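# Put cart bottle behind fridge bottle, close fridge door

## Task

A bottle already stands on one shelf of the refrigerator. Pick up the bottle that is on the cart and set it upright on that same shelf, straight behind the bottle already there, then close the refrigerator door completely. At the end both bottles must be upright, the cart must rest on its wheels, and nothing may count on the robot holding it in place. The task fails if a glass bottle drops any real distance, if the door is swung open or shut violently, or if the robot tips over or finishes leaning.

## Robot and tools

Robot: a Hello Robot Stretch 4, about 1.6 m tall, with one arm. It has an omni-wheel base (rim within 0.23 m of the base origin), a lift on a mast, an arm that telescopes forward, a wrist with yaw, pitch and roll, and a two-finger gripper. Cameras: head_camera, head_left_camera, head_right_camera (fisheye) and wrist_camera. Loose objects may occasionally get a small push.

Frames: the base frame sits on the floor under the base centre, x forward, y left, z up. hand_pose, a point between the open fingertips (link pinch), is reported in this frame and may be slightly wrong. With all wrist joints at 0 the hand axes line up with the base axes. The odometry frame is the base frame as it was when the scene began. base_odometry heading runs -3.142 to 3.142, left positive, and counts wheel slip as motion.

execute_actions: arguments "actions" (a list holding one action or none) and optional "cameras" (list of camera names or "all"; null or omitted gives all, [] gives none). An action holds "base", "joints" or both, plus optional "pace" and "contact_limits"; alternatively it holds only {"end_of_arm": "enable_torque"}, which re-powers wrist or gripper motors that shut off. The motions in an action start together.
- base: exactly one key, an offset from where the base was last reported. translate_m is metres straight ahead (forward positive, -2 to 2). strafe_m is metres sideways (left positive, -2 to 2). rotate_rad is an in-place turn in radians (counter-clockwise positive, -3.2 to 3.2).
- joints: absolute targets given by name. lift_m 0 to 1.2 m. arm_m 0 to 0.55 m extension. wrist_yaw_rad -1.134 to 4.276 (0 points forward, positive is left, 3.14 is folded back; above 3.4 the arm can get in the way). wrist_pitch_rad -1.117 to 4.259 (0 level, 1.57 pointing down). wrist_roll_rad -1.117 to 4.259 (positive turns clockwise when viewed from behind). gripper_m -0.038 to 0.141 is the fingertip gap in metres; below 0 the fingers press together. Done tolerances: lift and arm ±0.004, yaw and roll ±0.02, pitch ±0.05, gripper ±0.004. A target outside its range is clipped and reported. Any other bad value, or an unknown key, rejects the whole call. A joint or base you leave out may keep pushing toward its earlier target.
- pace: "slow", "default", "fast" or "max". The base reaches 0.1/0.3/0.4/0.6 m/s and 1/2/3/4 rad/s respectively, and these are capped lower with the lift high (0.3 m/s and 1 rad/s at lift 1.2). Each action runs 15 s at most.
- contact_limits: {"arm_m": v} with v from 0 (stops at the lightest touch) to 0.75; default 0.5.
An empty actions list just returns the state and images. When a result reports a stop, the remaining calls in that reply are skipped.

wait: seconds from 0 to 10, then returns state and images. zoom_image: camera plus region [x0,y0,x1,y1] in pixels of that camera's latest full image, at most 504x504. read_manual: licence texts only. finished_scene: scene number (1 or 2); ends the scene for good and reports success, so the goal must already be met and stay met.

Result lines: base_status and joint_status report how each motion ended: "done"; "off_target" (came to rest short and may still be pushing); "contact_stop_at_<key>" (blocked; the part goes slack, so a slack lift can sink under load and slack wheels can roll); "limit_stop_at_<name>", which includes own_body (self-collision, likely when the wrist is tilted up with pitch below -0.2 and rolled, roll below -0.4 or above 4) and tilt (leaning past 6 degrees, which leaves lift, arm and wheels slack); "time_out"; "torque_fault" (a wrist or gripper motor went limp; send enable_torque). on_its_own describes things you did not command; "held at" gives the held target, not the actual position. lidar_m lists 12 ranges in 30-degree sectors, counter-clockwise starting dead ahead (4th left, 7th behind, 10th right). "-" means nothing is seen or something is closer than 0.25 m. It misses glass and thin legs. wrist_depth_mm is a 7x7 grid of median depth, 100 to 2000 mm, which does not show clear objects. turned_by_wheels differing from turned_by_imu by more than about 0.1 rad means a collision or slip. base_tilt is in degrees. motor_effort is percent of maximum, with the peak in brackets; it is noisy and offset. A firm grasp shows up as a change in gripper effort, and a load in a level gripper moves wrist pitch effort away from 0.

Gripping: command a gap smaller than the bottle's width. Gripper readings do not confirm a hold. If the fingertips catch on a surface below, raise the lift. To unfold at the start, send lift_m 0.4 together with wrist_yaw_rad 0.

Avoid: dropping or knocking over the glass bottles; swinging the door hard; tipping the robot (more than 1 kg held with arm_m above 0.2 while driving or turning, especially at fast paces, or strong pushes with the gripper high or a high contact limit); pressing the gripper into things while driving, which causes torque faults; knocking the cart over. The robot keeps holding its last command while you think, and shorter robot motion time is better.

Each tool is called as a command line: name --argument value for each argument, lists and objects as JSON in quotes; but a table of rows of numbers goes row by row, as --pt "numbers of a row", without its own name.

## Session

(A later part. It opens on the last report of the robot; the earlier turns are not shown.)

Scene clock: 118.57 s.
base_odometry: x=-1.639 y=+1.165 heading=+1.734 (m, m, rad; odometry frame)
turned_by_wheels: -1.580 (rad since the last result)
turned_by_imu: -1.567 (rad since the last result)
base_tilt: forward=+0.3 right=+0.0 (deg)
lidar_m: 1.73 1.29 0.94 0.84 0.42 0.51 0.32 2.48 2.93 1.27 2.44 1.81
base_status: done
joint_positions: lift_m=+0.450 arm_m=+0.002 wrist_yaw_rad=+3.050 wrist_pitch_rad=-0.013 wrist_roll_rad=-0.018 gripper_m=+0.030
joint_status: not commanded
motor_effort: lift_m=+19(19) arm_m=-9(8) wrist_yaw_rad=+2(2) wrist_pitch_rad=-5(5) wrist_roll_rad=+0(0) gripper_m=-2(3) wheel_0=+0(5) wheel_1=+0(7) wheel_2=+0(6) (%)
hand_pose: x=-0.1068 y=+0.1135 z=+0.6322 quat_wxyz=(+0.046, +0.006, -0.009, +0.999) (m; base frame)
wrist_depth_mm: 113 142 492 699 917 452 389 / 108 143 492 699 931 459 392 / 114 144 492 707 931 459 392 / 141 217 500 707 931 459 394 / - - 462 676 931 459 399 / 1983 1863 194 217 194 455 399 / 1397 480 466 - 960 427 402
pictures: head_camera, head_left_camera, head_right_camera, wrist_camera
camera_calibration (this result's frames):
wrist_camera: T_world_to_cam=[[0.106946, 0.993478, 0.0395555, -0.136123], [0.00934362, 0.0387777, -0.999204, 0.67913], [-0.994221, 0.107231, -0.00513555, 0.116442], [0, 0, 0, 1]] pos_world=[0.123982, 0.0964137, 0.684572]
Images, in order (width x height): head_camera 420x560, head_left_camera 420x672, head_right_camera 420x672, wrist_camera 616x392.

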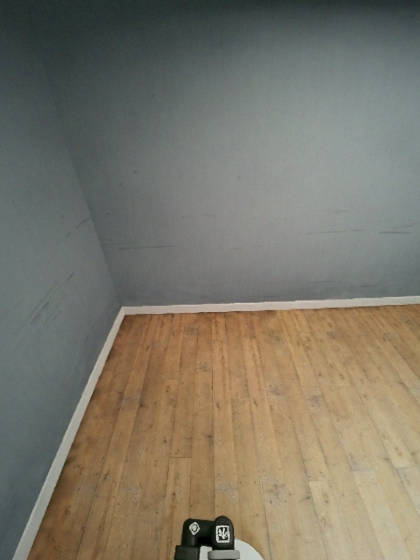

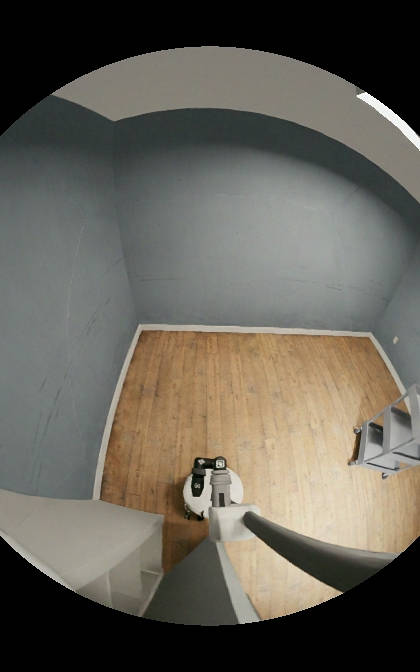

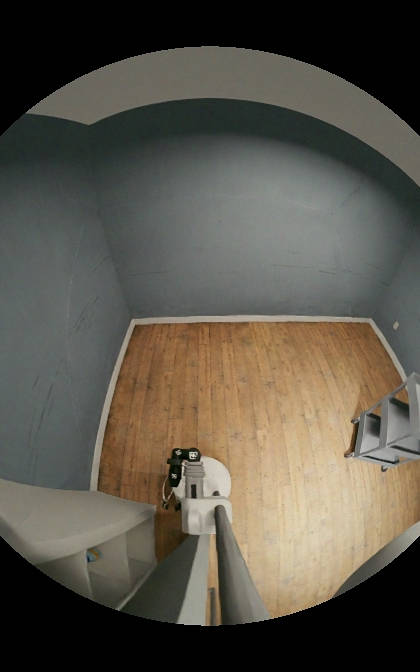

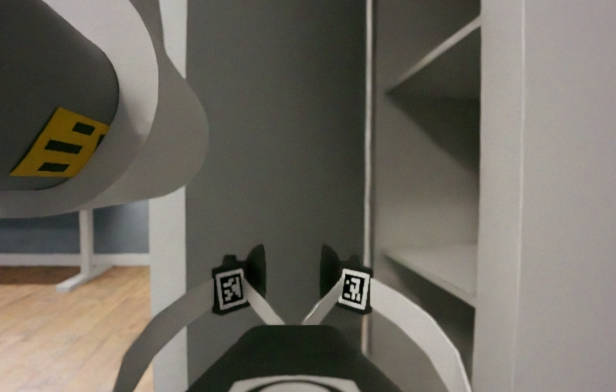

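execute_actions --actions '[{"base":{"strafe_m":0.05},"pace":"slow"}]' --cameras '[]'

execute_actions --actions '[{"base":{"translate_m":-0.3},"pace":"slow"}]' --cameras '["head_left_camera","head_right_camera"]'

Scene clock: 130.43 s.
base_odometry: x=-1.689 y=+1.157 heading=+1.734 (m, m, rad; odometry frame)
turned_by_wheels: +0.000 (rad since the last result)
turned_by_imu: -0.001 (rad since the last result)
base_tilt: forward=+0.2 right=+0.0 (deg)
lidar_m: 1.74 1.20 0.88 0.81 0.35 0.46 0.31 0.44 2.97 1.33 2.45 1.79
base_status: done
joint_positions: lift_m=+0.450 arm_m=+0.002 wrist_yaw_rad=+3.050 wrist_pitch_rad=-0.013 wrist_roll_rad=-0.018 gripper_m=+0.030
joint_status: not commanded
motor_effort: lift_m=+19(19) arm_m=-8(9) wrist_yaw_rad=+2(1) wrist_pitch_rad=-5(5) wrist_roll_rad=+1(2) gripper_m=-3(4) wheel_0=+0(4) wheel_1=+2(7) wheel_2=+0(0) (%)
hand_pose: x=-0.1068 y=+0.1135 z=+0.6322 quat_wxyz=(+0.046, +0.006, -0.009, +0.999) (m; base frame)
wrist_depth_mm: 113 143 544 778 917 382 387 / 108 143 549 788 904 382 387 / 114 144 554 788 931 387 389 / 141 217 559 798 931 387 394 / - 462 517 759 854 392 397 / 1983 459 194 216 193 392 399 / 1397 469 517 - 946 392 399
pictures: none
No camera images: the call's "cameras" was empty. Leave "cameras" out to get every camera's image.

Scene clock: 134.73 s.
base_odometry: x=-1.640 y=+0.861 heading=+1.734 (m, m, rad; odometry frame)
turned_by_wheels: +0.000 (rad since the last result)
turned_by_imu: +0.000 (rad since the last result)
base_tilt: forward=+0.2 right=+0.0 (deg)
lidar_m: 2.04 1.23 0.90 0.29 0.33 0.40 0.32 0.33 2.77 1.35 1.48 2.12
base_status: done
joint_positions: lift_m=+0.450 arm_m=+0.001 wrist_yaw_rad=+3.050 wrist_pitch_rad=-0.013 wrist_roll_rad=-0.018 gripper_m=+0.030
joint_status: not commanded
motor_effort: lift_m=+19(19) arm_m=-8(8) wrist_yaw_rad=+1(2) wrist_pitch_rad=-5(5) wrist_roll_rad=+0(1) gripper_m=-2(3) wheel_0=-1(3) wheel_1=-2(3) wheel_2=+1(11) (%)
hand_pose: x=-0.1069 y=+0.1135 z=+0.6322 quat_wxyz=(+0.046, +0.006, -0.009, +0.999) (m; base frame)
wrist_depth_mm: 113 142 508 580 621 525 530 / 108 143 512 580 627 621 634 / 115 144 517 580 627 621 647 / 141 216 521 585 634 627 647 / 421 469 508 580 627 627 647 / 427 462 194 217 194 512 459 / 427 455 508 - 627 640 334
pictures: head_left_camera, head_right_camera
Images, in order (width x height): head_left_camera 420x672, head_right_camera 420x672.

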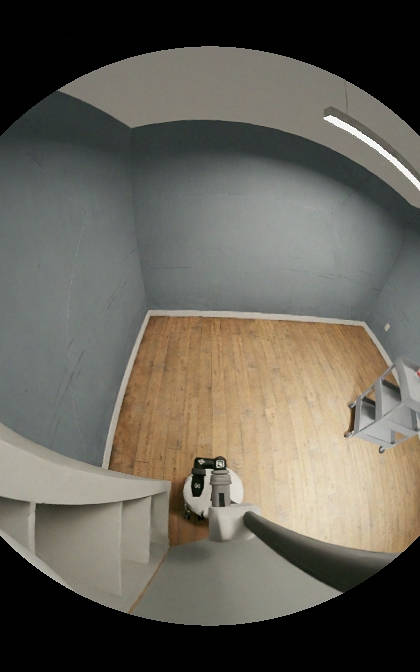

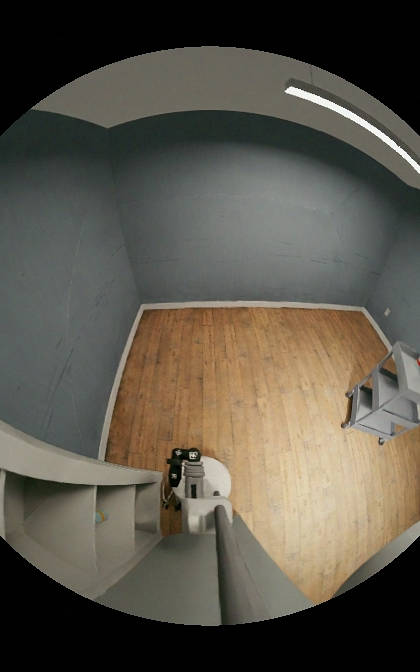

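execute_actions --actions '[{"base":{"translate_m":-0.35},"pace":"slow"}]' --cameras '[]'

execute_actions --actions '[{"base":{"translate_m":0.2}}]' --cameras '[]'

execute_actions --actions '[{"base":{"strafe_m":-0.5}}]' --cameras '[]'

execute_actions --actions '[{"base":{"rotate_rad":1.58},"joints":{"lift_m":0.79}}]' --cameras '[]'

execute_actions --actions '[{"joints":{"wrist_yaw_rad":0,"gripper_m":0.1}}]'

Scene clock: 149.03 s.
base_odometry: x=-1.596 y=+0.571 heading=+1.778 (m, m, rad; odometry frame)
turned_by_wheels: +0.044 (rad since the last result)
turned_by_imu: +0.020 (rad since the last result)
base_tilt: forward=+0.1 right=+0.0 (deg)
lidar_m: 2.32 0.42 0.33 0.29 0.27 0.25 - 0.25 0.32 1.53 1.43 2.40
base_status: translate_m contact_stop (by the wheels' count: -0.293 of -0.350)
joint_positions: lift_m=+0.450 arm_m=+0.001 wrist_yaw_rad=+3.050 wrist_pitch_rad=-0.013 wrist_roll_rad=-0.018 gripper_m=+0.030
joint_status: not commanded
on_its_own: the wheels are slack since a contact_stop
motor_effort: lift_m=+21(20) arm_m=-7(8) wrist_yaw_rad=+1(1) wrist_pitch_rad=-6(6) wrist_roll_rad=+0(1) gripper_m=-3(3) wheel_0=+0(29) wheel_1=+0(28) wheel_2=+0(35) (%)
hand_pose: x=-0.1070 y=+0.1135 z=+0.6321 quat_wxyz=(+0.046, +0.006, -0.009, +0.999) (m; base frame)
wrist_depth_mm: 113 142 329 334 342 349 310 / 108 143 329 336 345 351 312 / 114 144 330 340 345 353 314 / 141 217 334 340 347 353 315 / 320 327 334 342 351 355 317 / 322 327 194 217 194 357 320 / 322 327 336 - 353 353 320
pictures: none
No camera images: the call's "cameras" was empty. Leave "cameras" out to get every camera's image.

not run: a stop came earlier in this reply.

not run: a stop came earlier in this reply.

not run: a stop came earlier in this reply.

not run: a stop came earlier in this reply.

execute_actions --actions '[{"base":{"translate_m":0.12}}]' --cameras '[]'

execute_actions --actions '[{"base":{"strafe_m":-0.5}}]' --cameras '[]'

execute_actions --actions '[{"base":{"rotate_rad":1.56},"joints":{"lift_m":0.79}}]' --cameras '[]'

execute_actions --actions '[{"joints":{"wrist_yaw_rad":0,"gripper_m":0.1}}]'

Scene clock: 158.00 s.
base_odometry: x=-1.621 y=+0.688 heading=+1.778 (m, m, rad; odometry frame)
turned_by_wheels: +0.000 (rad since the last result)
turned_by_imu: -0.001 (rad since the last result)
base_tilt: forward=+0.2 right=+0.0 (deg)
lidar_m: 2.22 1.18 0.30 0.30 0.31 0.31 0.31 0.33 2.55 1.37 1.41 2.28
base_status: done
joint_positions: lift_m=+0.450 arm_m=+0.001 wrist_yaw_rad=+3.050 wrist_pitch_rad=-0.013 wrist_roll_rad=-0.018 gripper_m=+0.030
joint_status: not commanded
motor_effort: lift_m=+20(21) arm_m=-8(7) wrist_yaw_rad=+1(1) wrist_pitch_rad=-5(6) wrist_roll_rad=+0(0) gripper_m=-3(3) wheel_0=+1(5) wheel_1=-1(4) wheel_2=+0(7) (%)
hand_pose: x=-0.1070 y=+0.1135 z=+0.6321 quat_wxyz=(+0.046, +0.006, -0.009, +0.999) (m; base frame)
wrist_depth_mm: 113 142 445 459 466 433 439 / 108 143 449 459 469 436 442 / 114 144 449 462 469 436 442 / 141 216 452 462 477 439 449 / 436 445 452 462 477 442 452 / 439 445 194 217 194 442 452 / 439 445 455 - 484 445 334
pictures: none
No camera images: the call's "cameras" was empty. Leave "cameras" out to get every camera's image.

Scene clock: 161.00 s.
base_odometry: x=-1.131 y=+0.791 heading=+1.778 (m, m, rad; odometry frame)
turned_by_wheels: +0.000 (rad since the last result)
turned_by_imu: -0.004 (rad since the last result)
base_tilt: forward=+0.1 right=-0.1 (deg)
lidar_m: 2.19 1.87 0.81 0.77 0.49 0.40 1.97 1.87 2.44 1.01 0.91 2.28
base_status: done
joint_positions: lift_m=+0.450 arm_m=+0.001 wrist_yaw_rad=+3.050 wrist_pitch_rad=-0.013 wrist_roll_rad=-0.018 gripper_m=+0.030
joint_status: not commanded
motor_effort: lift_m=+20(21) arm_m=-7(7) wrist_yaw_rad=+1(1) wrist_pitch_rad=-5(6) wrist_roll_rad=+0(0) gripper_m=-2(4) wheel_0=-1(6) wheel_1=+0(9) wheel_2=-1(1) (%)
hand_pose: x=-0.1070 y=+0.1135 z=+0.6321 quat_wxyz=(+0.046, +0.006, -0.009, +0.999) (m; base frame)
wrist_depth_mm: 113 142 - - 488 500 512 / 108 143 - - 488 504 512 / 114 144 - - 492 504 517 / 141 217 - - 492 508 517 / - - - - 496 508 521 / 1983 1983 194 217 194 512 525 / 1397 1308 1499 - 504 517 530
pictures: none
No camera images: the call's "cameras" was empty. Leave "cameras" out to get every camera's image.

Scene clock: 163.40 s.
base_odometry: x=-1.131 y=+0.791 heading=-2.945 (m, m, rad; odometry frame)
turned_by_wheels: +1.560 (rad since the last result)
turned_by_imu: +1.546 (rad since the last result)
base_tilt: forward=+0.3 right=+0.0 (deg)
lidar_m: 0.76 0.46 0.37 1.97 1.82 2.42 1.04 0.93 2.28 2.20 1.89 0.81
base_status: done
joint_positions: lift_m=+0.790 arm_m=+0.001 wrist_yaw_rad=+3.050 wrist_pitch_rad=-0.013 wrist_roll_rad=-0.018 gripper_m=+0.030
joint_status: all done
motor_effort: lift_m=+23(20) arm_m=-7(7) wrist_yaw_rad=+1(1) wrist_pitch_rad=-5(5) wrist_roll_rad=-1(2) gripper_m=-2(2) wheel_0=-2(4) wheel_1=-1(7) wheel_2=+0(6) (%)
hand_pose: x=-0.1070 y=+0.1135 z=+0.9719 quat_wxyz=(+0.046, +0.006, -0.009, +0.999) (m; base frame)
wrist_depth_mm: 113 142 - - - - - / 108 143 - - - - - / 114 144 - - - - - / 141 216 - - - - - / 1025 1182 1499 - - - - / 1336 1576 194 217 194 - - / 1042 1042 - - - - -
pictures: none
No camera images: the call's "cameras" was empty. Leave "cameras" out to get every camera's image.

Scene clock: 165.77 s.
base_odometry: x=-1.131 y=+0.791 heading=-2.945 (m, m, rad; odometry frame)
turned_by_wheels: +0.000 (rad since the last result)
turned_by_imu: -0.001 (rad since the last result)
base_tilt: forward=+0.1 right=+0.0 (deg)
lidar_m: 0.77 0.46 0.37 1.96 1.81 2.42 1.04 0.92 2.27 2.17 1.87 0.85
base_status: not commanded
joint_positions: lift_m=+0.790 arm_m=+0.001 wrist_yaw_rad=+0.001 wrist_pitch_rad=-0.013 wrist_roll_rad=-0.018 gripper_m=+0.100
joint_status: all done
motor_effort: lift_m=+23(23) arm_m=-7(7) wrist_yaw_rad=-1(6) wrist_pitch_rad=-5(5) wrist_roll_rad=-1(0) gripper_m=+0(3) wheel_0=-2(1) wheel_1=-1(1) wheel_2=+0(0) (%)
hand_pose: x=+0.4608 y=-0.0873 z=+0.9719 quat_wxyz=(+1.000, -0.009, -0.007, +0.000) (m; base frame)
wrist_depth_mm: 569 668 654 654 1138 1138 1138 / 574 831 1008 946 1138 1160 1138 / 580 854 1025 1025 1160 1160 1160 / 580 854 1025 1025 1160 1182 1182 / 580 661 668 707 585 1160 1182 / 585 741 1042 699 585 1182 1182 / 591 820 917 - 1182 1182 1182
pictures: head_camera, head_left_camera, head_right_camera, wrist_camera
camera_calibration (this result's frames):
wrist_camera: T_world_to_cam=[[-0.0147563, -0.999108, 0.039557, -0.128582], [-0.00581432, -0.0394749, -0.999204, 1.0212], [0.999874, -0.0149746, -0.00522664, -0.225361], [0, 0, 0, 1]] pos_world=[0.229373, -0.0915307, 1.02429]
Images, in order (width x height): head_camera 420x560, head_left_camera 420x672, head_right_camera 420x672, wrist_camera 616x392.

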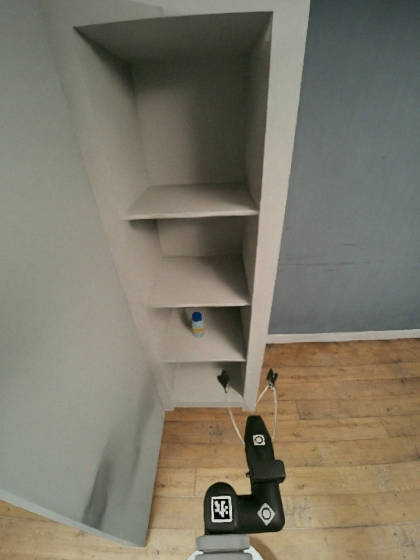

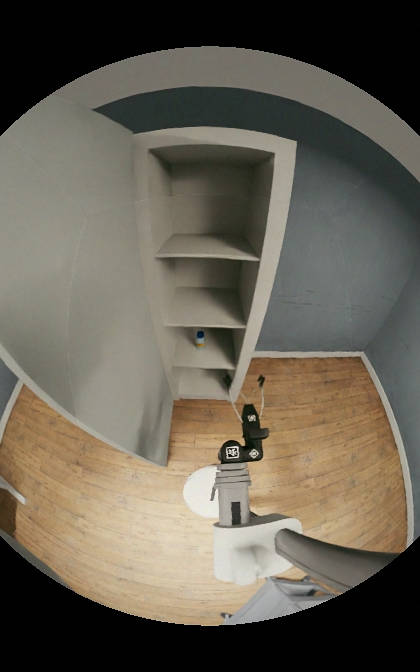

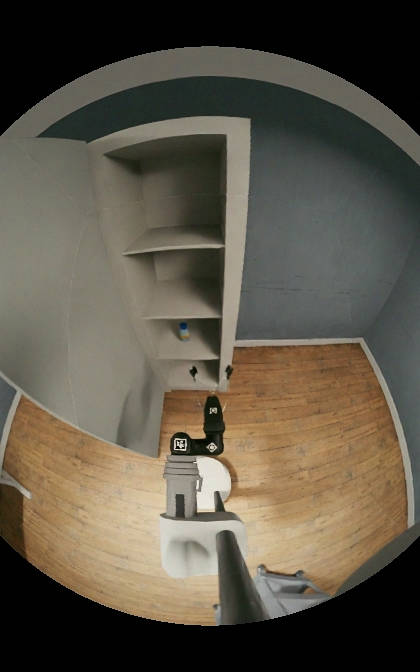

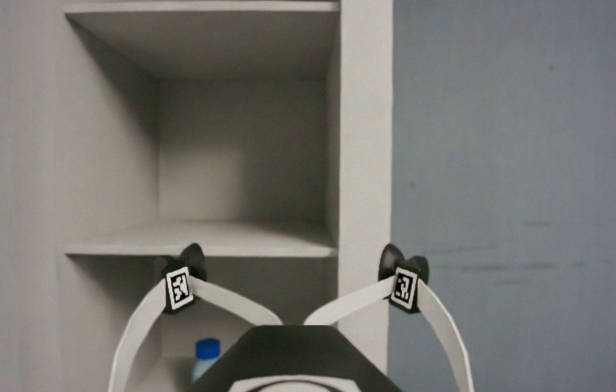

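execute_actions --actions '[{"base":{"rotate_rad":-2.5},"joints":{"lift_m":0.85}}]'

Scene clock: 182.20 s.
base_odometry: x=-1.131 y=+0.791 heading=+0.838 (m, m, rad; odometry frame)
turned_by_wheels: -2.500 (rad since the last result)
turned_by_imu: -2.481 (rad since the last result)
base_tilt: forward=+0.2 right=+0.0 (deg)
lidar_m: 0.91 2.22 2.20 1.70 0.79 0.77 0.43 0.38 1.85 1.93 2.38 0.95
base_status: done
joint_positions: lift_m=+0.850 arm_m=+0.001 wrist_yaw_rad=+0.000 wrist_pitch_rad=-0.013 wrist_roll_rad=-0.018 gripper_m=+0.100
joint_status: all done
motor_effort: lift_m=+22(26) arm_m=-7(7) wrist_yaw_rad=+0(1) wrist_pitch_rad=-5(6) wrist_roll_rad=+1(1) gripper_m=+0(1) wheel_0=+1(7) wheel_1=+0(7) wheel_2=+1(7) (%)
hand_pose: x=+0.4607 y=-0.0874 z=+1.0319 quat_wxyz=(+1.000, -0.009, -0.007, +0.000) (m; base frame)
wrist_depth_mm: 1921 - - - - 1983 1808 / 1863 - - - - - 1808 / 1863 - - - - - 1808 / 1921 - - - - - 1808 / 1921 - - - 1229 1336 1756 / 1921 - - 820 699 842 1756 / 1921 - - - 1255 1205 1808
pictures: head_camera, head_left_camera, head_right_camera, wrist_camera
camera_calibration (this result's frames):
wrist_camera: T_world_to_cam=[[-0.0152163, -0.999101, 0.0395574, -0.130878], [-0.00582954, -0.0394727, -0.999204, 1.08118], [0.999867, -0.0154348, -0.00522367, -0.225061], [0, 0, 0, 1]] pos_world=[0.229342, -0.091557, 1.08432]
Images, in order (width x height): head_camera 420x560, head_left_camera 420x672, head_right_camera 420x672, wrist_camera 616x392.

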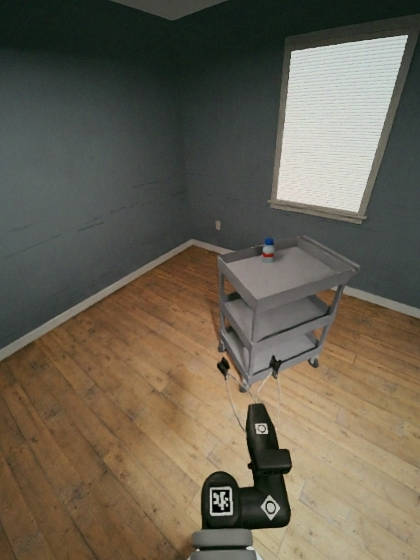

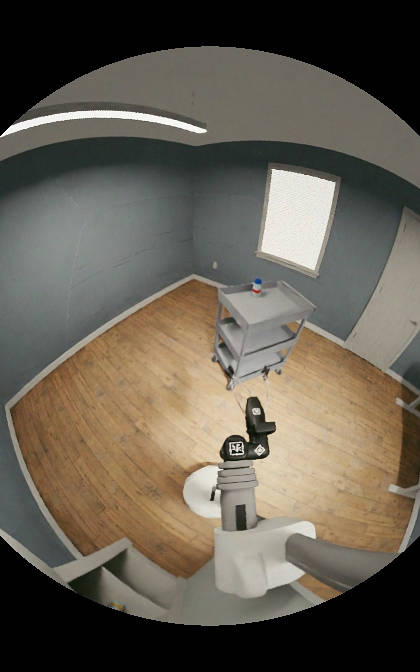

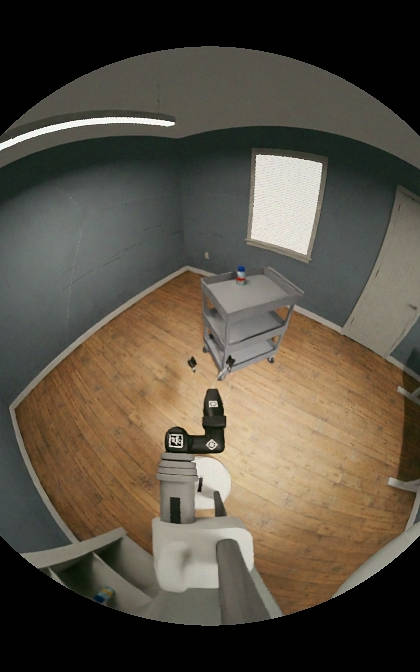

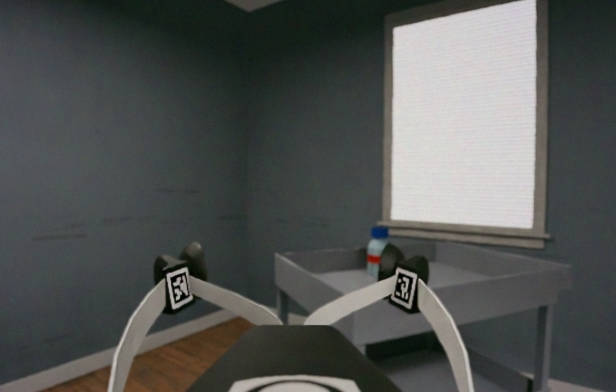

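execute_actions --actions '[{"base":{"rotate_rad":-0.17},"joints":{"lift_m":0.9,"wrist_pitch_rad":0.45,"gripper_m":0.11}}]' --cameras '[]'

execute_actions --actions '[{"base":{"translate_m":0.4},"joints":{"arm_m":0.3}}]' --cameras '["head_camera","wrist_camera"]'

Scene clock: 190.70 s.
base_odometry: x=-1.132 y=+0.791 heading=+0.668 (m, m, rad; odometry frame)
turned_by_wheels: -0.170 (rad since the last result)
turned_by_imu: -0.169 (rad since the last result)
base_tilt: forward=+0.2 right=+0.0 (deg)
lidar_m: 0.90 2.30 2.18 2.00 1.41 0.79 0.51 0.37 2.54 1.85 2.39 1.13
base_status: done
joint_positions: lift_m=+0.900 arm_m=+0.001 wrist_yaw_rad=+0.000 wrist_pitch_rad=+0.452 wrist_roll_rad=-0.018 gripper_m=+0.110
joint_status: all done
motor_effort: lift_m=+23(23) arm_m=-7(8) wrist_yaw_rad=+1(1) wrist_pitch_rad=-4(3) wrist_roll_rad=+1(0) gripper_m=+0(4) wheel_0=+2(5) wheel_1=+1(6) wheel_2=-1(6) (%)
hand_pose: x=+0.4318 y=-0.0874 z=+0.9521 quat_wxyz=(+0.975, -0.009, +0.224, +0.002) (m; base frame)
wrist_depth_mm: 1983 - - - - 1863 1708 / - - - 1205 1281 1921 1808 / - - 1118 788 960 - 1921 / - - - 1255 1308 - 1983 / 1808 1808 1336 960 1078 1863 1863 / 1464 1397 1366 946 1182 1537 1537 / 1229 1255 1308 - 1308 1281 1308
pictures: none
No camera images: the call's "cameras" was empty. Leave "cameras" out to get every camera's image.

Scene clock: 193.50 s.
base_odometry: x=-0.818 y=+1.039 heading=+0.668 (m, m, rad; odometry frame)
turned_by_wheels: +0.000 (rad since the last result)
turned_by_imu: -0.002 (rad since the last result)
base_tilt: forward=+0.2 right=+0.0 (deg)
lidar_m: 0.52 2.11 1.99 2.09 1.78 1.14 0.78 0.76 1.96 1.99 2.11 0.58
base_status: done
joint_positions: lift_m=+0.900 arm_m=+0.298 wrist_yaw_rad=+0.000 wrist_pitch_rad=+0.452 wrist_roll_rad=-0.018 gripper_m=+0.110
joint_status: all done
motor_effort: lift_m=+23(23) arm_m=+8(11) wrist_yaw_rad=+0(1) wrist_pitch_rad=-5(5) wrist_roll_rad=-1(1) gripper_m=-1(0) wheel_0=-2(5) wheel_1=-2(4) wheel_2=+0(9) (%)
hand_pose: x=+0.7289 y=-0.0874 z=+0.9521 quat_wxyz=(+0.975, -0.009, +0.224, +0.002) (m; base frame)
wrist_depth_mm: 1708 1983 1808 1576 1430 1281 1182 / 1756 - 1921 1708 1499 1336 1229 / 1863 - - 1708 732 1366 1336 / 1863 - 549 512 647 609 539 / 1618 466 492 496 500 504 508 / 1397 379 375 394 382 413 413 / 1205 338 349 - 359 347 351
pictures: head_camera, wrist_camera
camera_calibration (this result's frames):
wrist_camera: T_world_to_cam=[[0.00416701, -0.9991, 0.0422166, -0.140299], [-0.453464, -0.0395148, -0.890398, 1.22566], [0.891265, -0.0154334, -0.45322, 0.0120624], [0, 0, 0, 1]] pos_world=[0.545627, -0.0915545, 1.10272]
Images, in order (width x height): head_camera 420x560, wrist_camera 616x392.

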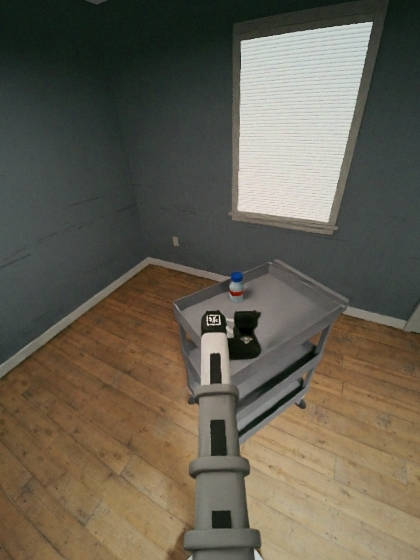

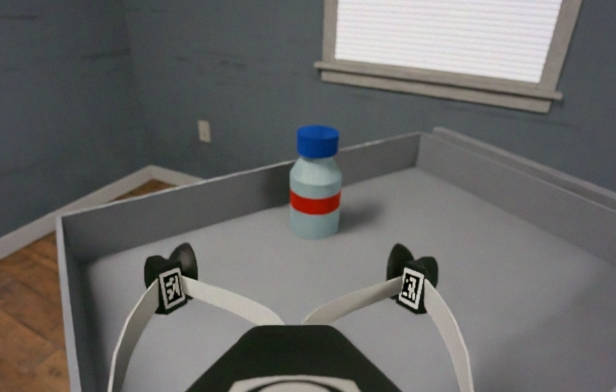

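execute_actions --actions '[{"base":{"strafe_m":-0.032},"joints":{"lift_m":0.815}}]' --cameras '[]'

execute_actions --actions '[{"joints":{"arm_m":0.535},"pace":"slow"}]' --cameras '["wrist_camera"]'

Scene clock: 200.27 s.
base_odometry: x=-0.798 y=+1.014 heading=+0.668 (m, m, rad; odometry frame)
turned_by_wheels: +0.000 (rad since the last result)
turned_by_imu: -0.001 (rad since the last result)
base_tilt: forward=+0.2 right=+0.0 (deg)
lidar_m: 0.50 2.13 2.03 2.10 1.83 1.15 0.75 0.76 1.93 1.97 2.12 0.62
base_status: done
joint_positions: lift_m=+0.815 arm_m=+0.298 wrist_yaw_rad=+0.000 wrist_pitch_rad=+0.452 wrist_roll_rad=-0.018 gripper_m=+0.110
joint_status: all done
motor_effort: lift_m=+18(27) arm_m=+9(9) wrist_yaw_rad=+1(0) wrist_pitch_rad=-4(5) wrist_roll_rad=+0(0) gripper_m=-1(0) wheel_0=-2(8) wheel_1=+0(8) wheel_2=-1(1) (%)
hand_pose: x=+0.7289 y=-0.0874 z=+0.8675 quat_wxyz=(+0.975, -0.009, +0.224, +0.002) (m; base frame)
wrist_depth_mm: 1708 1983 1808 1576 1430 1255 1182 / 1756 - 1921 449 1464 1308 1255 / 1042 466 517 466 634 559 496 / 413 439 449 452 459 462 469 / 336 347 351 355 357 362 366 / 279 274 271 283 276 296 296 / 239 242 253 - 256 249 257
pictures: none
No camera images: the call's "cameras" was empty. Leave "cameras" out to get every camera's image.

Scene clock: 203.90 s.
base_odometry: x=-0.798 y=+1.014 heading=+0.668 (m, m, rad; odometry frame)
turned_by_wheels: +0.000 (rad since the last result)
turned_by_imu: -0.001 (rad since the last result)
base_tilt: forward=+0.2 right=-0.1 (deg)
lidar_m: 0.52 2.13 2.02 2.10 1.81 1.15 0.72 0.75 1.92 1.94 2.10 0.61
base_status: not commanded
joint_positions: lift_m=+0.815 arm_m=+0.533 wrist_yaw_rad=+0.000 wrist_pitch_rad=+0.452 wrist_roll_rad=-0.018 gripper_m=+0.110
joint_status: all done
motor_effort: lift_m=+18(18) arm_m=+9(10) wrist_yaw_rad=+1(0) wrist_pitch_rad=-4(4) wrist_roll_rad=+0(0) gripper_m=-1(1) wheel_0=-2(2) wheel_1=+0(0) wheel_2=-1(1) (%)
hand_pose: x=+0.9639 y=-0.0874 z=+0.8675 quat_wxyz=(+0.975, -0.009, +0.224, +0.002) (m; base frame)
wrist_depth_mm: 1618 1708 1537 1336 1205 1098 1008 / 1661 1863 1618 1464 1308 1160 1060 / 1756 - 1808 227 1308 473 1098 / 1808 - 319 230 427 439 389 / 257 283 312 239 357 362 364 / 264 273 268 249 274 296 296 / 242 242 252 - 256 249 256
pictures: wrist_camera
camera_calibration (this result's frames):
wrist_camera: T_world_to_cam=[[0.0041685, -0.9991, 0.0422166, -0.137706], [-0.453473, -0.0395153, -0.890394, 1.25684], [0.891261, -0.0154325, -0.453229, -0.235674], [0, 0, 0, 1]] pos_world=[0.780563, -0.0915544, 1.01808]
Images, in order (width x height): wrist_camera 616x392.

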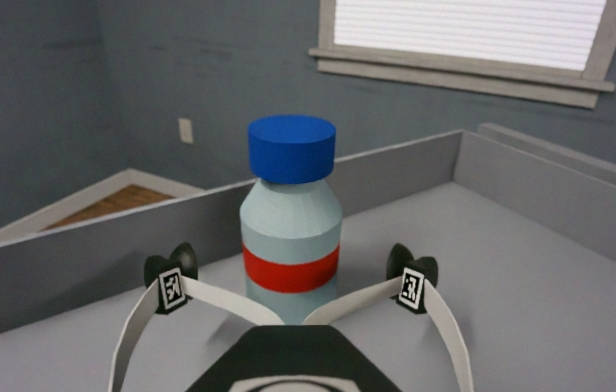

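execute_actions --actions '[{"base":{"translate_m":0.03},"joints":{"gripper_m":0.095},"pace":"slow"}]' --cameras '[]'

execute_actions --actions '[{"joints":{"gripper_m":0.02}}]' --cameras '["wrist_camera"]'

execute_actions --actions '[{"joints":{"lift_m":0.91}}]' --cameras '["wrist_camera"]'

Scene clock: 213.47 s.
base_odometry: x=-0.774 y=+1.033 heading=+0.668 (m, m, rad; odometry frame)
turned_by_wheels: +0.000 (rad since the last result)
turned_by_imu: -0.001 (rad since the last result)
base_tilt: forward=+0.2 right=+0.0 (deg)
lidar_m: 0.45 2.12 2.00 2.10 1.83 1.18 0.76 0.76 1.92 1.97 2.07 0.61
base_status: done
joint_positions: lift_m=+0.815 arm_m=+0.533 wrist_yaw_rad=+0.000 wrist_pitch_rad=+0.452 wrist_roll_rad=-0.018 gripper_m=+0.095
joint_status: all done
motor_effort: lift_m=+18(18) arm_m=+10(9) wrist_yaw_rad=+0(1) wrist_pitch_rad=-4(5) wrist_roll_rad=-3(0) gripper_m=-1(1) wheel_0=+0(1) wheel_1=+0(2) wheel_2=-1(5) (%)
hand_pose: x=+0.9639 y=-0.0874 z=+0.8675 quat_wxyz=(+0.975, -0.009, +0.224, +0.002) (m; base frame)
wrist_depth_mm: 1576 1756 1499 1308 1182 1060 991 / 1618 1863 1618 1430 1255 1118 1025 / 1708 - 1756 212 1336 455 1098 / 1808 - 1808 192 402 430 377 / 245 262 223 203 357 362 364 / 244 265 228 210 202 296 294 / 241 241 252 - 256 249 256
pictures: none
No camera images: the call's "cameras" was empty. Leave "cameras" out to get every camera's image.

Scene clock: 215.03 s.
base_odometry: x=-0.774 y=+1.033 heading=+0.668 (m, m, rad; odometry frame)
turned_by_wheels: +0.000 (rad since the last result)
turned_by_imu: +0.000 (rad since the last result)
base_tilt: forward=+0.2 right=+0.0 (deg)
lidar_m: 0.49 2.14 2.01 2.08 1.80 1.17 0.76 0.75 1.93 1.98 2.08 0.60
base_status: not commanded
joint_positions: lift_m=+0.815 arm_m=+0.533 wrist_yaw_rad=+0.000 wrist_pitch_rad=+0.456 wrist_roll_rad=-0.018 gripper_m=+0.020
joint_status: all done
motor_effort: lift_m=+19(19) arm_m=+9(9) wrist_yaw_rad=-1(1) wrist_pitch_rad=-17(18) wrist_roll_rad=-1(1) gripper_m=-19(20) wheel_0=+1(1) wheel_1=+0(0) wheel_2=-1(1) (%)
hand_pose: x=+0.9634 y=-0.0873 z=+0.8662 quat_wxyz=(+0.974, -0.009, +0.226, +0.002) (m; base frame)
wrist_depth_mm: 1576 1708 1464 1308 1182 1078 991 / 1661 1863 1618 1464 1281 1138 1042 / 1708 1983 1756 198 1336 442 1078 / 1808 - 296 187 404 430 373 / 241 264 212 193 351 353 357 / 245 259 204 201 196 290 290 / 238 238 248 - 253 245 253
pictures: wrist_camera
camera_calibration (this result's frames):
wrist_camera: T_world_to_cam=[[0.00471396, -0.999098, 0.0421991, -0.138068], [-0.457337, -0.0396816, -0.888408, 1.25752], [0.889281, -0.0151113, -0.457112, -0.230515], [0, 0, 0, 1]] pos_world=[0.780754, -0.0915268, 1.01765]
Images, in order (width x height): wrist_camera 616x392.

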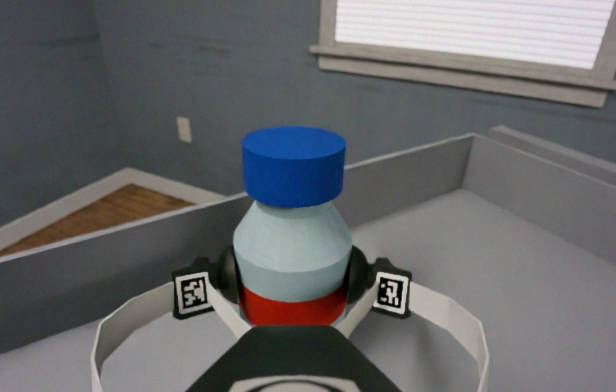

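Scene clock: 216.43 s.
base_odometry: x=-0.774 y=+1.033 heading=+0.668 (m, m, rad; odometry frame)
turned_by_wheels: +0.000 (rad since the last result)
turned_by_imu: +0.000 (rad since the last result)
base_tilt: forward=+0.3 right=+0.0 (deg)
lidar_m: 0.48 2.13 2.01 2.09 1.82 1.18 0.76 0.80 1.91 1.98 2.08 0.59
base_status: not commanded
joint_positions: lift_m=+0.910 arm_m=+0.533 wrist_yaw_rad=+0.000 wrist_pitch_rad=+0.456 wrist_roll_rad=-0.018 gripper_m=+0.020
joint_status: all done
motor_effort: lift_m=+25(27) arm_m=+8(9) wrist_yaw_rad=-1(0) wrist_pitch_rad=-17(18) wrist_roll_rad=-1(1) gripper_m=-20(20) wheel_0=+1(1) wheel_1=+0(0) wheel_2=-1(1) (%)
hand_pose: x=+0.9634 y=-0.0873 z=+0.9608 quat_wxyz=(+0.974, -0.009, +0.226, +0.002) (m; base frame)
wrist_depth_mm: 1576 1708 1499 1336 1182 1078 991 / 1661 1863 1618 1397 1255 1138 1042 / 1708 1983 1756 198 1336 1229 1098 / 1808 - 1983 187 1464 1229 1182 / 1708 1756 211 193 452 466 413 / 1464 303 204 201 196 421 394 / 750 303 338 - 364 353 359
pictures: wrist_camera
camera_calibration (this result's frames):
wrist_camera: T_world_to_cam=[[0.00471588, -0.999098, 0.0421987, -0.14206], [-0.457417, -0.0396808, -0.888366, 1.34155], [0.88924, -0.015113, -0.457192, -0.187172], [0, 0, 0, 1]] pos_world=[0.78076, -0.0915269, 1.11221]
Images, in order (width x height): wrist_camera 616x392.

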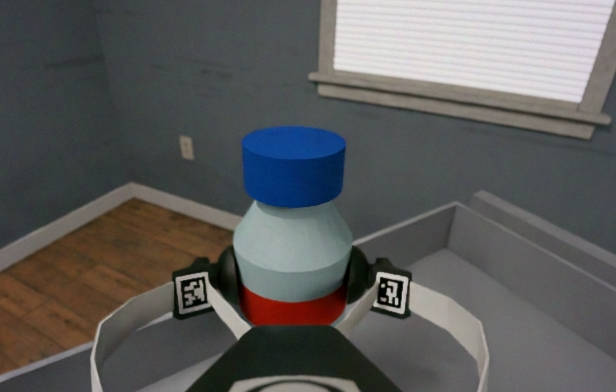

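execute_actions --actions '[{"joints":{"arm_m":0.0}}]' --cameras '[]'

execute_actions --actions '[{"base":{"translate_m":-0.43}}]' --cameras '[]'

execute_actions --actions '[{"base":{"rotate_rad":2.67},"joints":{"lift_m":0.62}}]'

Scene clock: 228.87 s.
base_odometry: x=-0.774 y=+1.033 heading=+0.668 (m, m, rad; odometry frame)
turned_by_wheels: +0.000 (rad since the last result)
turned_by_imu: -0.001 (rad since the last result)
base_tilt: forward=+0.2 right=+0.0 (deg)
lidar_m: 0.41 2.13 2.03 2.11 1.82 1.18 0.78 0.77 1.91 1.97 2.07 0.58
base_status: not commanded
joint_positions: lift_m=+0.910 arm_m=+0.002 wrist_yaw_rad=+0.000 wrist_pitch_rad=+0.457 wrist_roll_rad=-0.018 gripper_m=+0.020
joint_status: all done
motor_effort: lift_m=+25(25) arm_m=-9(8) wrist_yaw_rad=+2(1) wrist_pitch_rad=-18(19) wrist_roll_rad=+1(1) gripper_m=-19(20) wheel_0=+1(1) wheel_1=+0(0) wheel_2=-1(1) (%)
hand_pose: x=+0.4314 y=-0.0875 z=+0.9607 quat_wxyz=(+0.974, -0.009, +0.226, +0.002) (m; base frame)
wrist_depth_mm: 1808 - - 1863 1618 1499 1366 / 1863 - - 1983 1708 1576 1464 / 1921 - 759 198 842 778 1499 / 1983 - 603 186 647 585 1537 / 1756 1708 211 193 455 904 1708 / 1464 798 204 201 196 854 1499 / 1229 1255 707 - 750 1229 1308
pictures: none
No camera images: the call's "cameras" was empty. Leave "cameras" out to get every camera's image.

Scene clock: 231.80 s.
base_odometry: x=-1.112 y=+0.766 heading=+0.668 (m, m, rad; odometry frame)
turned_by_wheels: +0.000 (rad since the last result)
turned_by_imu: +0.001 (rad since the last result)
base_tilt: forward=+0.1 right=+0.0 (deg)
lidar_m: 0.39 2.35 2.22 2.00 1.43 0.80 0.47 0.35 2.50 1.81 2.35 1.13
base_status: done
joint_positions: lift_m=+0.910 arm_m=+0.002 wrist_yaw_rad=+0.000 wrist_pitch_rad=+0.456 wrist_roll_rad=-0.018 gripper_m=+0.020
joint_status: not commanded
motor_effort: lift_m=+25(24) arm_m=-9(8) wrist_yaw_rad=+1(2) wrist_pitch_rad=-18(18) wrist_roll_rad=+1(1) gripper_m=-20(21) wheel_0=+1(4) wheel_1=+1(5) wheel_2=-2(8) (%)
hand_pose: x=+0.4314 y=-0.0875 z=+0.9607 quat_wxyz=(+0.974, -0.009, +0.226, +0.002) (m; base frame)
wrist_depth_mm: - - - - 1983 1808 1661 / - - 1205 1255 1281 1921 1756 / - - 1025 198 1008 - 1921 / - - 1255 187 1255 - 1983 / 1808 1808 212 193 1229 1808 1863 / 1464 1397 204 201 196 1499 1537 / 1229 1255 1281 - 1308 1281 1281
pictures: none
No camera images: the call's "cameras" was empty. Leave "cameras" out to get every camera's image.

Scene clock: 234.50 s.
base_odometry: x=-1.112 y=+0.766 heading=-2.945 (m, m, rad; odometry frame)
turned_by_wheels: +2.670 (rad since the last result)
turned_by_imu: +2.647 (rad since the last result)
base_tilt: forward=+0.2 right=+0.0 (deg)
lidar_m: 0.43 0.44 0.35 1.92 1.80 2.39 1.05 0.92 2.33 2.23 1.88 0.83
base_status: done
joint_positions: lift_m=+0.620 arm_m=+0.002 wrist_yaw_rad=+0.000 wrist_pitch_rad=+0.456 wrist_roll_rad=-0.018 gripper_m=+0.020
joint_status: all done
motor_effort: lift_m=+20(24) arm_m=-9(8) wrist_yaw_rad=-1(2) wrist_pitch_rad=-17(18) wrist_roll_rad=-1(3) gripper_m=-20(21) wheel_0=-2(7) wheel_1=-1(7) wheel_2=+0(7) (%)
hand_pose: x=+0.4315 y=-0.0873 z=+0.6711 quat_wxyz=(+0.974, -0.009, +0.226, +0.002) (m; base frame)
wrist_depth_mm: 530 768 931 931 535 1060 1042 / 559 778 991 1008 580 1138 1138 / 591 732 778 198 634 1229 1229 / 591 741 1160 187 1281 1336 1336 / 597 798 212 193 1255 1366 1366 / 597 732 204 201 196 1118 1098 / 591 866 878 - 931 946 960
pictures: head_camera, head_left_camera, head_right_camera, wrist_camera
camera_calibration (this result's frames):
wrist_camera: T_world_to_cam=[[0.00463821, -0.999099, 0.0421935, -0.127312], [-0.457434, -0.0396404, -0.88836, 0.840952], [0.889232, -0.0151803, -0.457205, 0.153409], [0, 0, 0, 1]] pos_world=[0.248854, -0.091533, 0.822579]
Images, in order (width x height): head_camera 420x560, head_left_camera 420x672, head_right_camera 420x672, wrist_camera 616x392.

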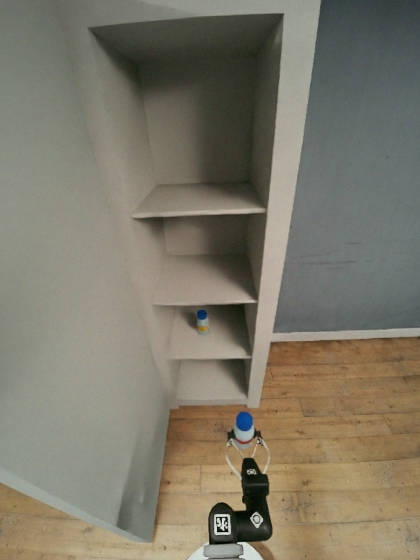

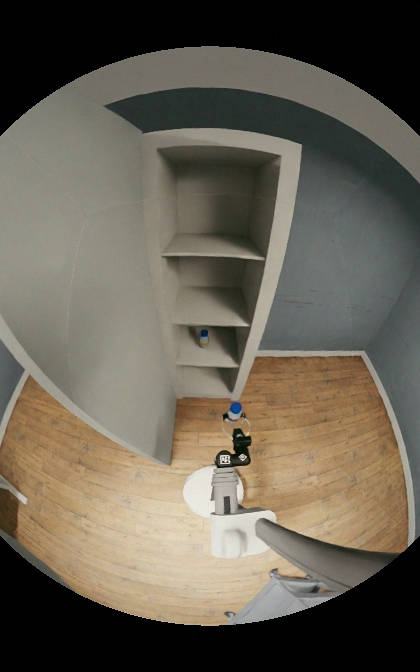

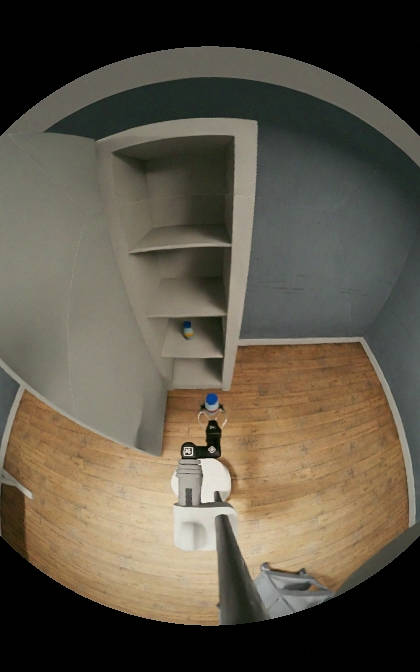

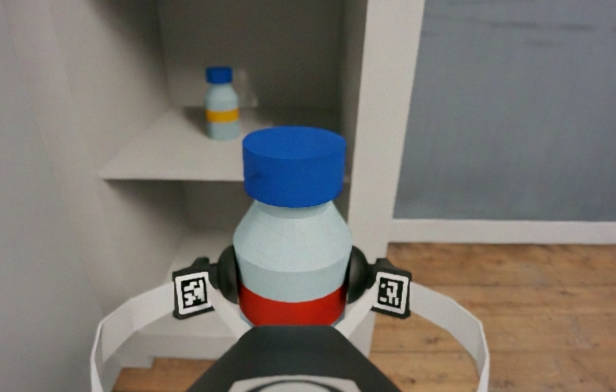

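execute_actions --actions '[{"base":{"translate_m":0.15},"joints":{"arm_m":0.2,"lift_m":0.605},"pace":"slow"}]' --cameras '["head_camera","wrist_camera"]'

Scene clock: 263.73 s.
base_odometry: x=-1.259 y=+0.737 heading=-2.945 (m, m, rad; odometry frame)
turned_by_wheels: +0.000 (rad since the last result)
turned_by_imu: -0.002 (rad since the last result)
base_tilt: forward=+0.2 right=+0.0 (deg)
lidar_m: 0.61 0.44 0.30 0.29 1.86 2.58 1.15 1.04 2.32 2.24 1.68 0.68
base_status: done
joint_positions: lift_m=+0.605 arm_m=+0.198 wrist_yaw_rad=+0.000 wrist_pitch_rad=+0.456 wrist_roll_rad=-0.018 gripper_m=+0.020
joint_status: all done
motor_effort: lift_m=+20(17) arm_m=+9(11) wrist_yaw_rad=+0(0) wrist_pitch_rad=-18(18) wrist_roll_rad=-2(0) gripper_m=-20(20) wheel_0=+1(4) wheel_1=+2(3) wheel_2=+0(5) (%)
hand_pose: x=+0.6283 y=-0.0874 z=+0.6562 quat_wxyz=(+0.974, -0.009, +0.226, +0.002) (m; base frame)
wrist_depth_mm: 496 609 609 609 389 209 206 / 504 640 654 654 387 224 220 / 508 627 676 198 384 238 243 / 500 521 484 187 382 259 904 / 427 433 211 193 297 283 1008 / 366 349 204 201 196 306 1042 / 517 723 788 - 359 359 931
pictures: head_camera, wrist_camera
camera_calibration (this result's frames):
wrist_camera: T_world_to_cam=[[0.00440575, -0.9991, 0.0421933, -0.127508], [-0.457465, -0.0395334, -0.888349, 0.917703], [0.889217, -0.0153881, -0.457227, -0.0284566], [0, 0, 0, 1]] pos_world=[0.445683, -0.0915509, 0.807609]
Images, in order (width x height): head_camera 420x560, wrist_camera 616x392.

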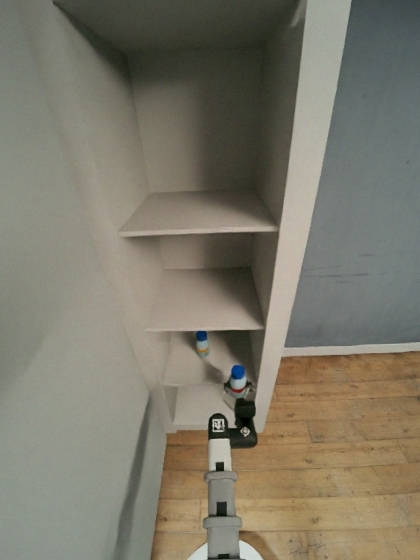

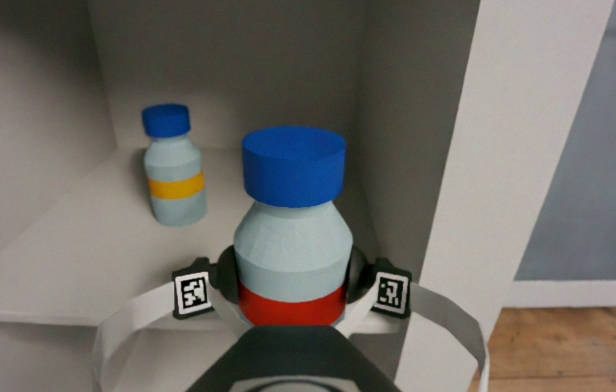

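execute_actions --actions '[{"base":{"strafe_m":0.022},"pace":"slow"}]' --cameras '[]'

execute_actions --actions '[{"joints":{"arm_m":0.36},"pace":"slow"}]' --cameras '["head_camera","wrist_camera"]'

Scene clock: 273.80 s.
base_odometry: x=-1.255 y=+0.716 heading=-2.945 (m, m, rad; odometry frame)
turned_by_wheels: +0.000 (rad since the last result)
turned_by_imu: -0.001 (rad since the last result)
base_tilt: forward=+0.2 right=+0.0 (deg)
lidar_m: 0.61 0.39 0.28 0.30 1.83 2.51 1.20 1.06 2.34 2.25 1.71 0.70
base_status: done
joint_positions: lift_m=+0.605 arm_m=+0.198 wrist_yaw_rad=+0.000 wrist_pitch_rad=+0.456 wrist_roll_rad=-0.018 gripper_m=+0.020
joint_status: not commanded
motor_effort: lift_m=+20(20) arm_m=+9(9) wrist_yaw_rad=+0(0) wrist_pitch_rad=-18(17) wrist_roll_rad=+1(1) gripper_m=-20(21) wheel_0=+0(3) wheel_1=+0(5) wheel_2=+0(0) (%)
hand_pose: x=+0.6283 y=-0.0874 z=+0.6562 quat_wxyz=(+0.974, -0.009, +0.226, +0.002) (m; base frame)
wrist_depth_mm: 469 603 609 609 480 240 206 / 473 640 654 654 480 241 221 / 477 654 452 198 477 247 239 / 480 544 469 186 466 265 264 / 424 433 211 193 366 285 991 / 364 347 204 201 196 309 1042 / 480 732 778 - 397 351 931
pictures: none
No camera images: the call's "cameras" was empty. Leave "cameras" out to get every camera's image.

Scene clock: 276.67 s.
base_odometry: x=-1.255 y=+0.716 heading=-2.945 (m, m, rad; odometry frame)
turned_by_wheels: +0.000 (rad since the last result)
turned_by_imu: -0.001 (rad since the last result)
base_tilt: forward=+0.1 right=+0.0 (deg)
lidar_m: 0.64 0.40 0.30 0.28 1.82 2.51 1.18 1.07 2.34 2.25 1.70 0.69
base_status: not commanded
joint_positions: lift_m=+0.605 arm_m=+0.358 wrist_yaw_rad=+0.000 wrist_pitch_rad=+0.456 wrist_roll_rad=-0.018 gripper_m=+0.020
joint_status: all done
motor_effort: lift_m=+20(20) arm_m=+10(8) wrist_yaw_rad=+0(1) wrist_pitch_rad=-17(17) wrist_roll_rad=+0(0) gripper_m=-20(20) wheel_0=+0(0) wheel_1=+0(0) wheel_2=+0(0) (%)
hand_pose: x=+0.7883 y=-0.0874 z=+0.6562 quat_wxyz=(+0.974, -0.009, +0.226, +0.002) (m; base frame)
wrist_depth_mm: 449 462 462 462 449 250 182 / 466 492 492 496 480 250 182 / 469 525 530 198 496 250 182 / 473 296 525 187 488 249 182 / 421 310 212 193 379 246 180 / 351 319 204 201 196 214 179 / 303 303 315 - 320 211 178
pictures: head_camera, wrist_camera
camera_calibration (this result's frames):
wrist_camera: T_world_to_cam=[[0.00440569, -0.9991, 0.0421932, -0.128213], [-0.457468, -0.0395333, -0.888347, 0.990898], [0.889215, -0.0153883, -0.457231, -0.170728], [0, 0, 0, 1]] pos_world=[0.605683, -0.0915509, 0.807609]
Images, in order (width x height): head_camera 420x560, wrist_camera 616x392.

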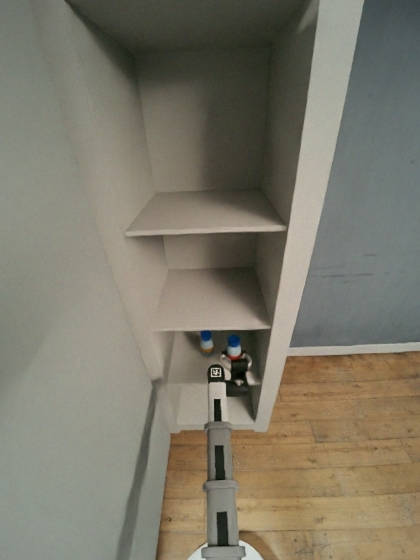

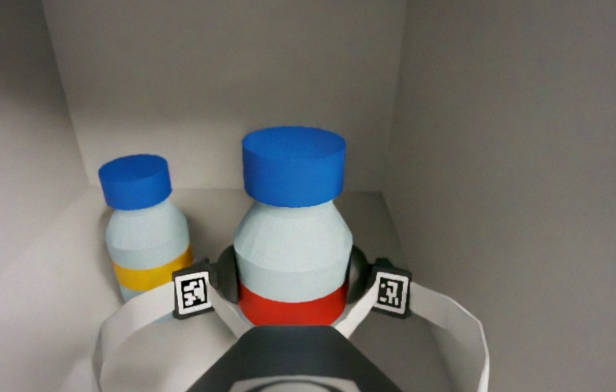

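execute_actions --actions '[{"base":{"strafe_m":-0.022},"pace":"slow"}]' --cameras '[]'

execute_actions --actions '[{"joints":{"arm_m":0.46},"pace":"slow"}]' --cameras '["head_camera","wrist_camera"]'

Scene clock: 284.37 s.
base_odometry: x=-1.259 y=+0.737 heading=-2.945 (m, m, rad; odometry frame)
turned_by_wheels: +0.000 (rad since the last result)
turned_by_imu: -0.001 (rad since the last result)
base_tilt: forward=+0.2 right=+0.0 (deg)
lidar_m: 0.66 0.42 0.32 0.31 1.83 2.58 1.18 1.06 2.32 2.23 1.70 0.66
base_status: done
joint_positions: lift_m=+0.605 arm_m=+0.358 wrist_yaw_rad=+0.000 wrist_pitch_rad=+0.456 wrist_roll_rad=-0.018 gripper_m=+0.020
joint_status: not commanded
motor_effort: lift_m=+20(20) arm_m=+9(9) wrist_yaw_rad=+0(0) wrist_pitch_rad=-18(18) wrist_roll_rad=+1(2) gripper_m=-20(20) wheel_0=+0(6) wheel_1=+0(5) wheel_2=+1(1) (%)
hand_pose: x=+0.7883 y=-0.0874 z=+0.6562 quat_wxyz=(+0.974, -0.009, +0.226, +0.002) (m; base frame)
wrist_depth_mm: 455 459 455 462 410 204 - / 480 492 496 492 407 204 154 / 492 525 525 198 407 205 154 / 488 301 530 187 399 204 153 / 427 310 211 193 314 202 152 / 351 319 204 201 196 175 151 / 303 303 315 - 304 174 -
pictures: none
No camera images: the call's "cameras" was empty. Leave "cameras" out to get every camera's image.

Scene clock: 286.67 s.
base_odometry: x=-1.259 y=+0.737 heading=-2.945 (m, m, rad; odometry frame)
turned_by_wheels: +0.000 (rad since the last result)
turned_by_imu: -0.001 (rad since the last result)
base_tilt: forward=+0.2 right=+0.1 (deg)
lidar_m: 0.66 0.42 0.29 0.29 1.86 2.56 1.17 1.06 2.32 2.22 1.68 0.66
base_status: not commanded
joint_positions: lift_m=+0.605 arm_m=+0.458 wrist_yaw_rad=+0.000 wrist_pitch_rad=+0.456 wrist_roll_rad=-0.018 gripper_m=+0.020
joint_status: all done
motor_effort: lift_m=+20(20) arm_m=+9(9) wrist_yaw_rad=+1(0) wrist_pitch_rad=-18(17) wrist_roll_rad=+2(1) gripper_m=-21(19) wheel_0=+0(0) wheel_1=+0(0) wheel_2=+0(1) (%)
hand_pose: x=+0.8883 y=-0.0874 z=+0.6562 quat_wxyz=(+0.974, -0.009, +0.226, +0.002) (m; base frame)
wrist_depth_mm: 366 366 366 366 359 211 - / 392 392 394 394 382 211 158 / 421 424 418 198 413 211 158 / 452 459 455 187 413 210 158 / 209 433 212 193 322 208 157 / 212 228 204 201 196 180 155 / 216 267 314 - 310 178 -
pictures: head_camera, wrist_camera
camera_calibration (this result's frames):
wrist_camera: T_world_to_cam=[[0.00440588, -0.9991, 0.0421933, -0.128653], [-0.457473, -0.0395333, -0.888344, 1.03665], [0.889212, -0.0153884, -0.457236, -0.259644], [0, 0, 0, 1]] pos_world=[0.705684, -0.0915509, 0.807608]
Images, in order (width x height): head_camera 420x560, wrist_camera 616x392.

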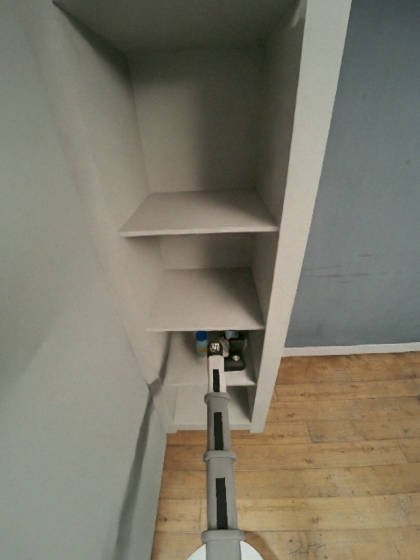

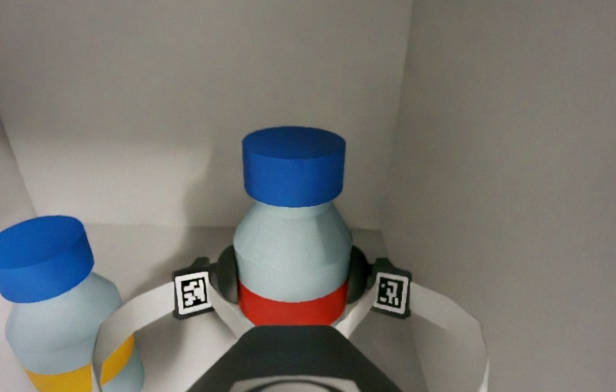

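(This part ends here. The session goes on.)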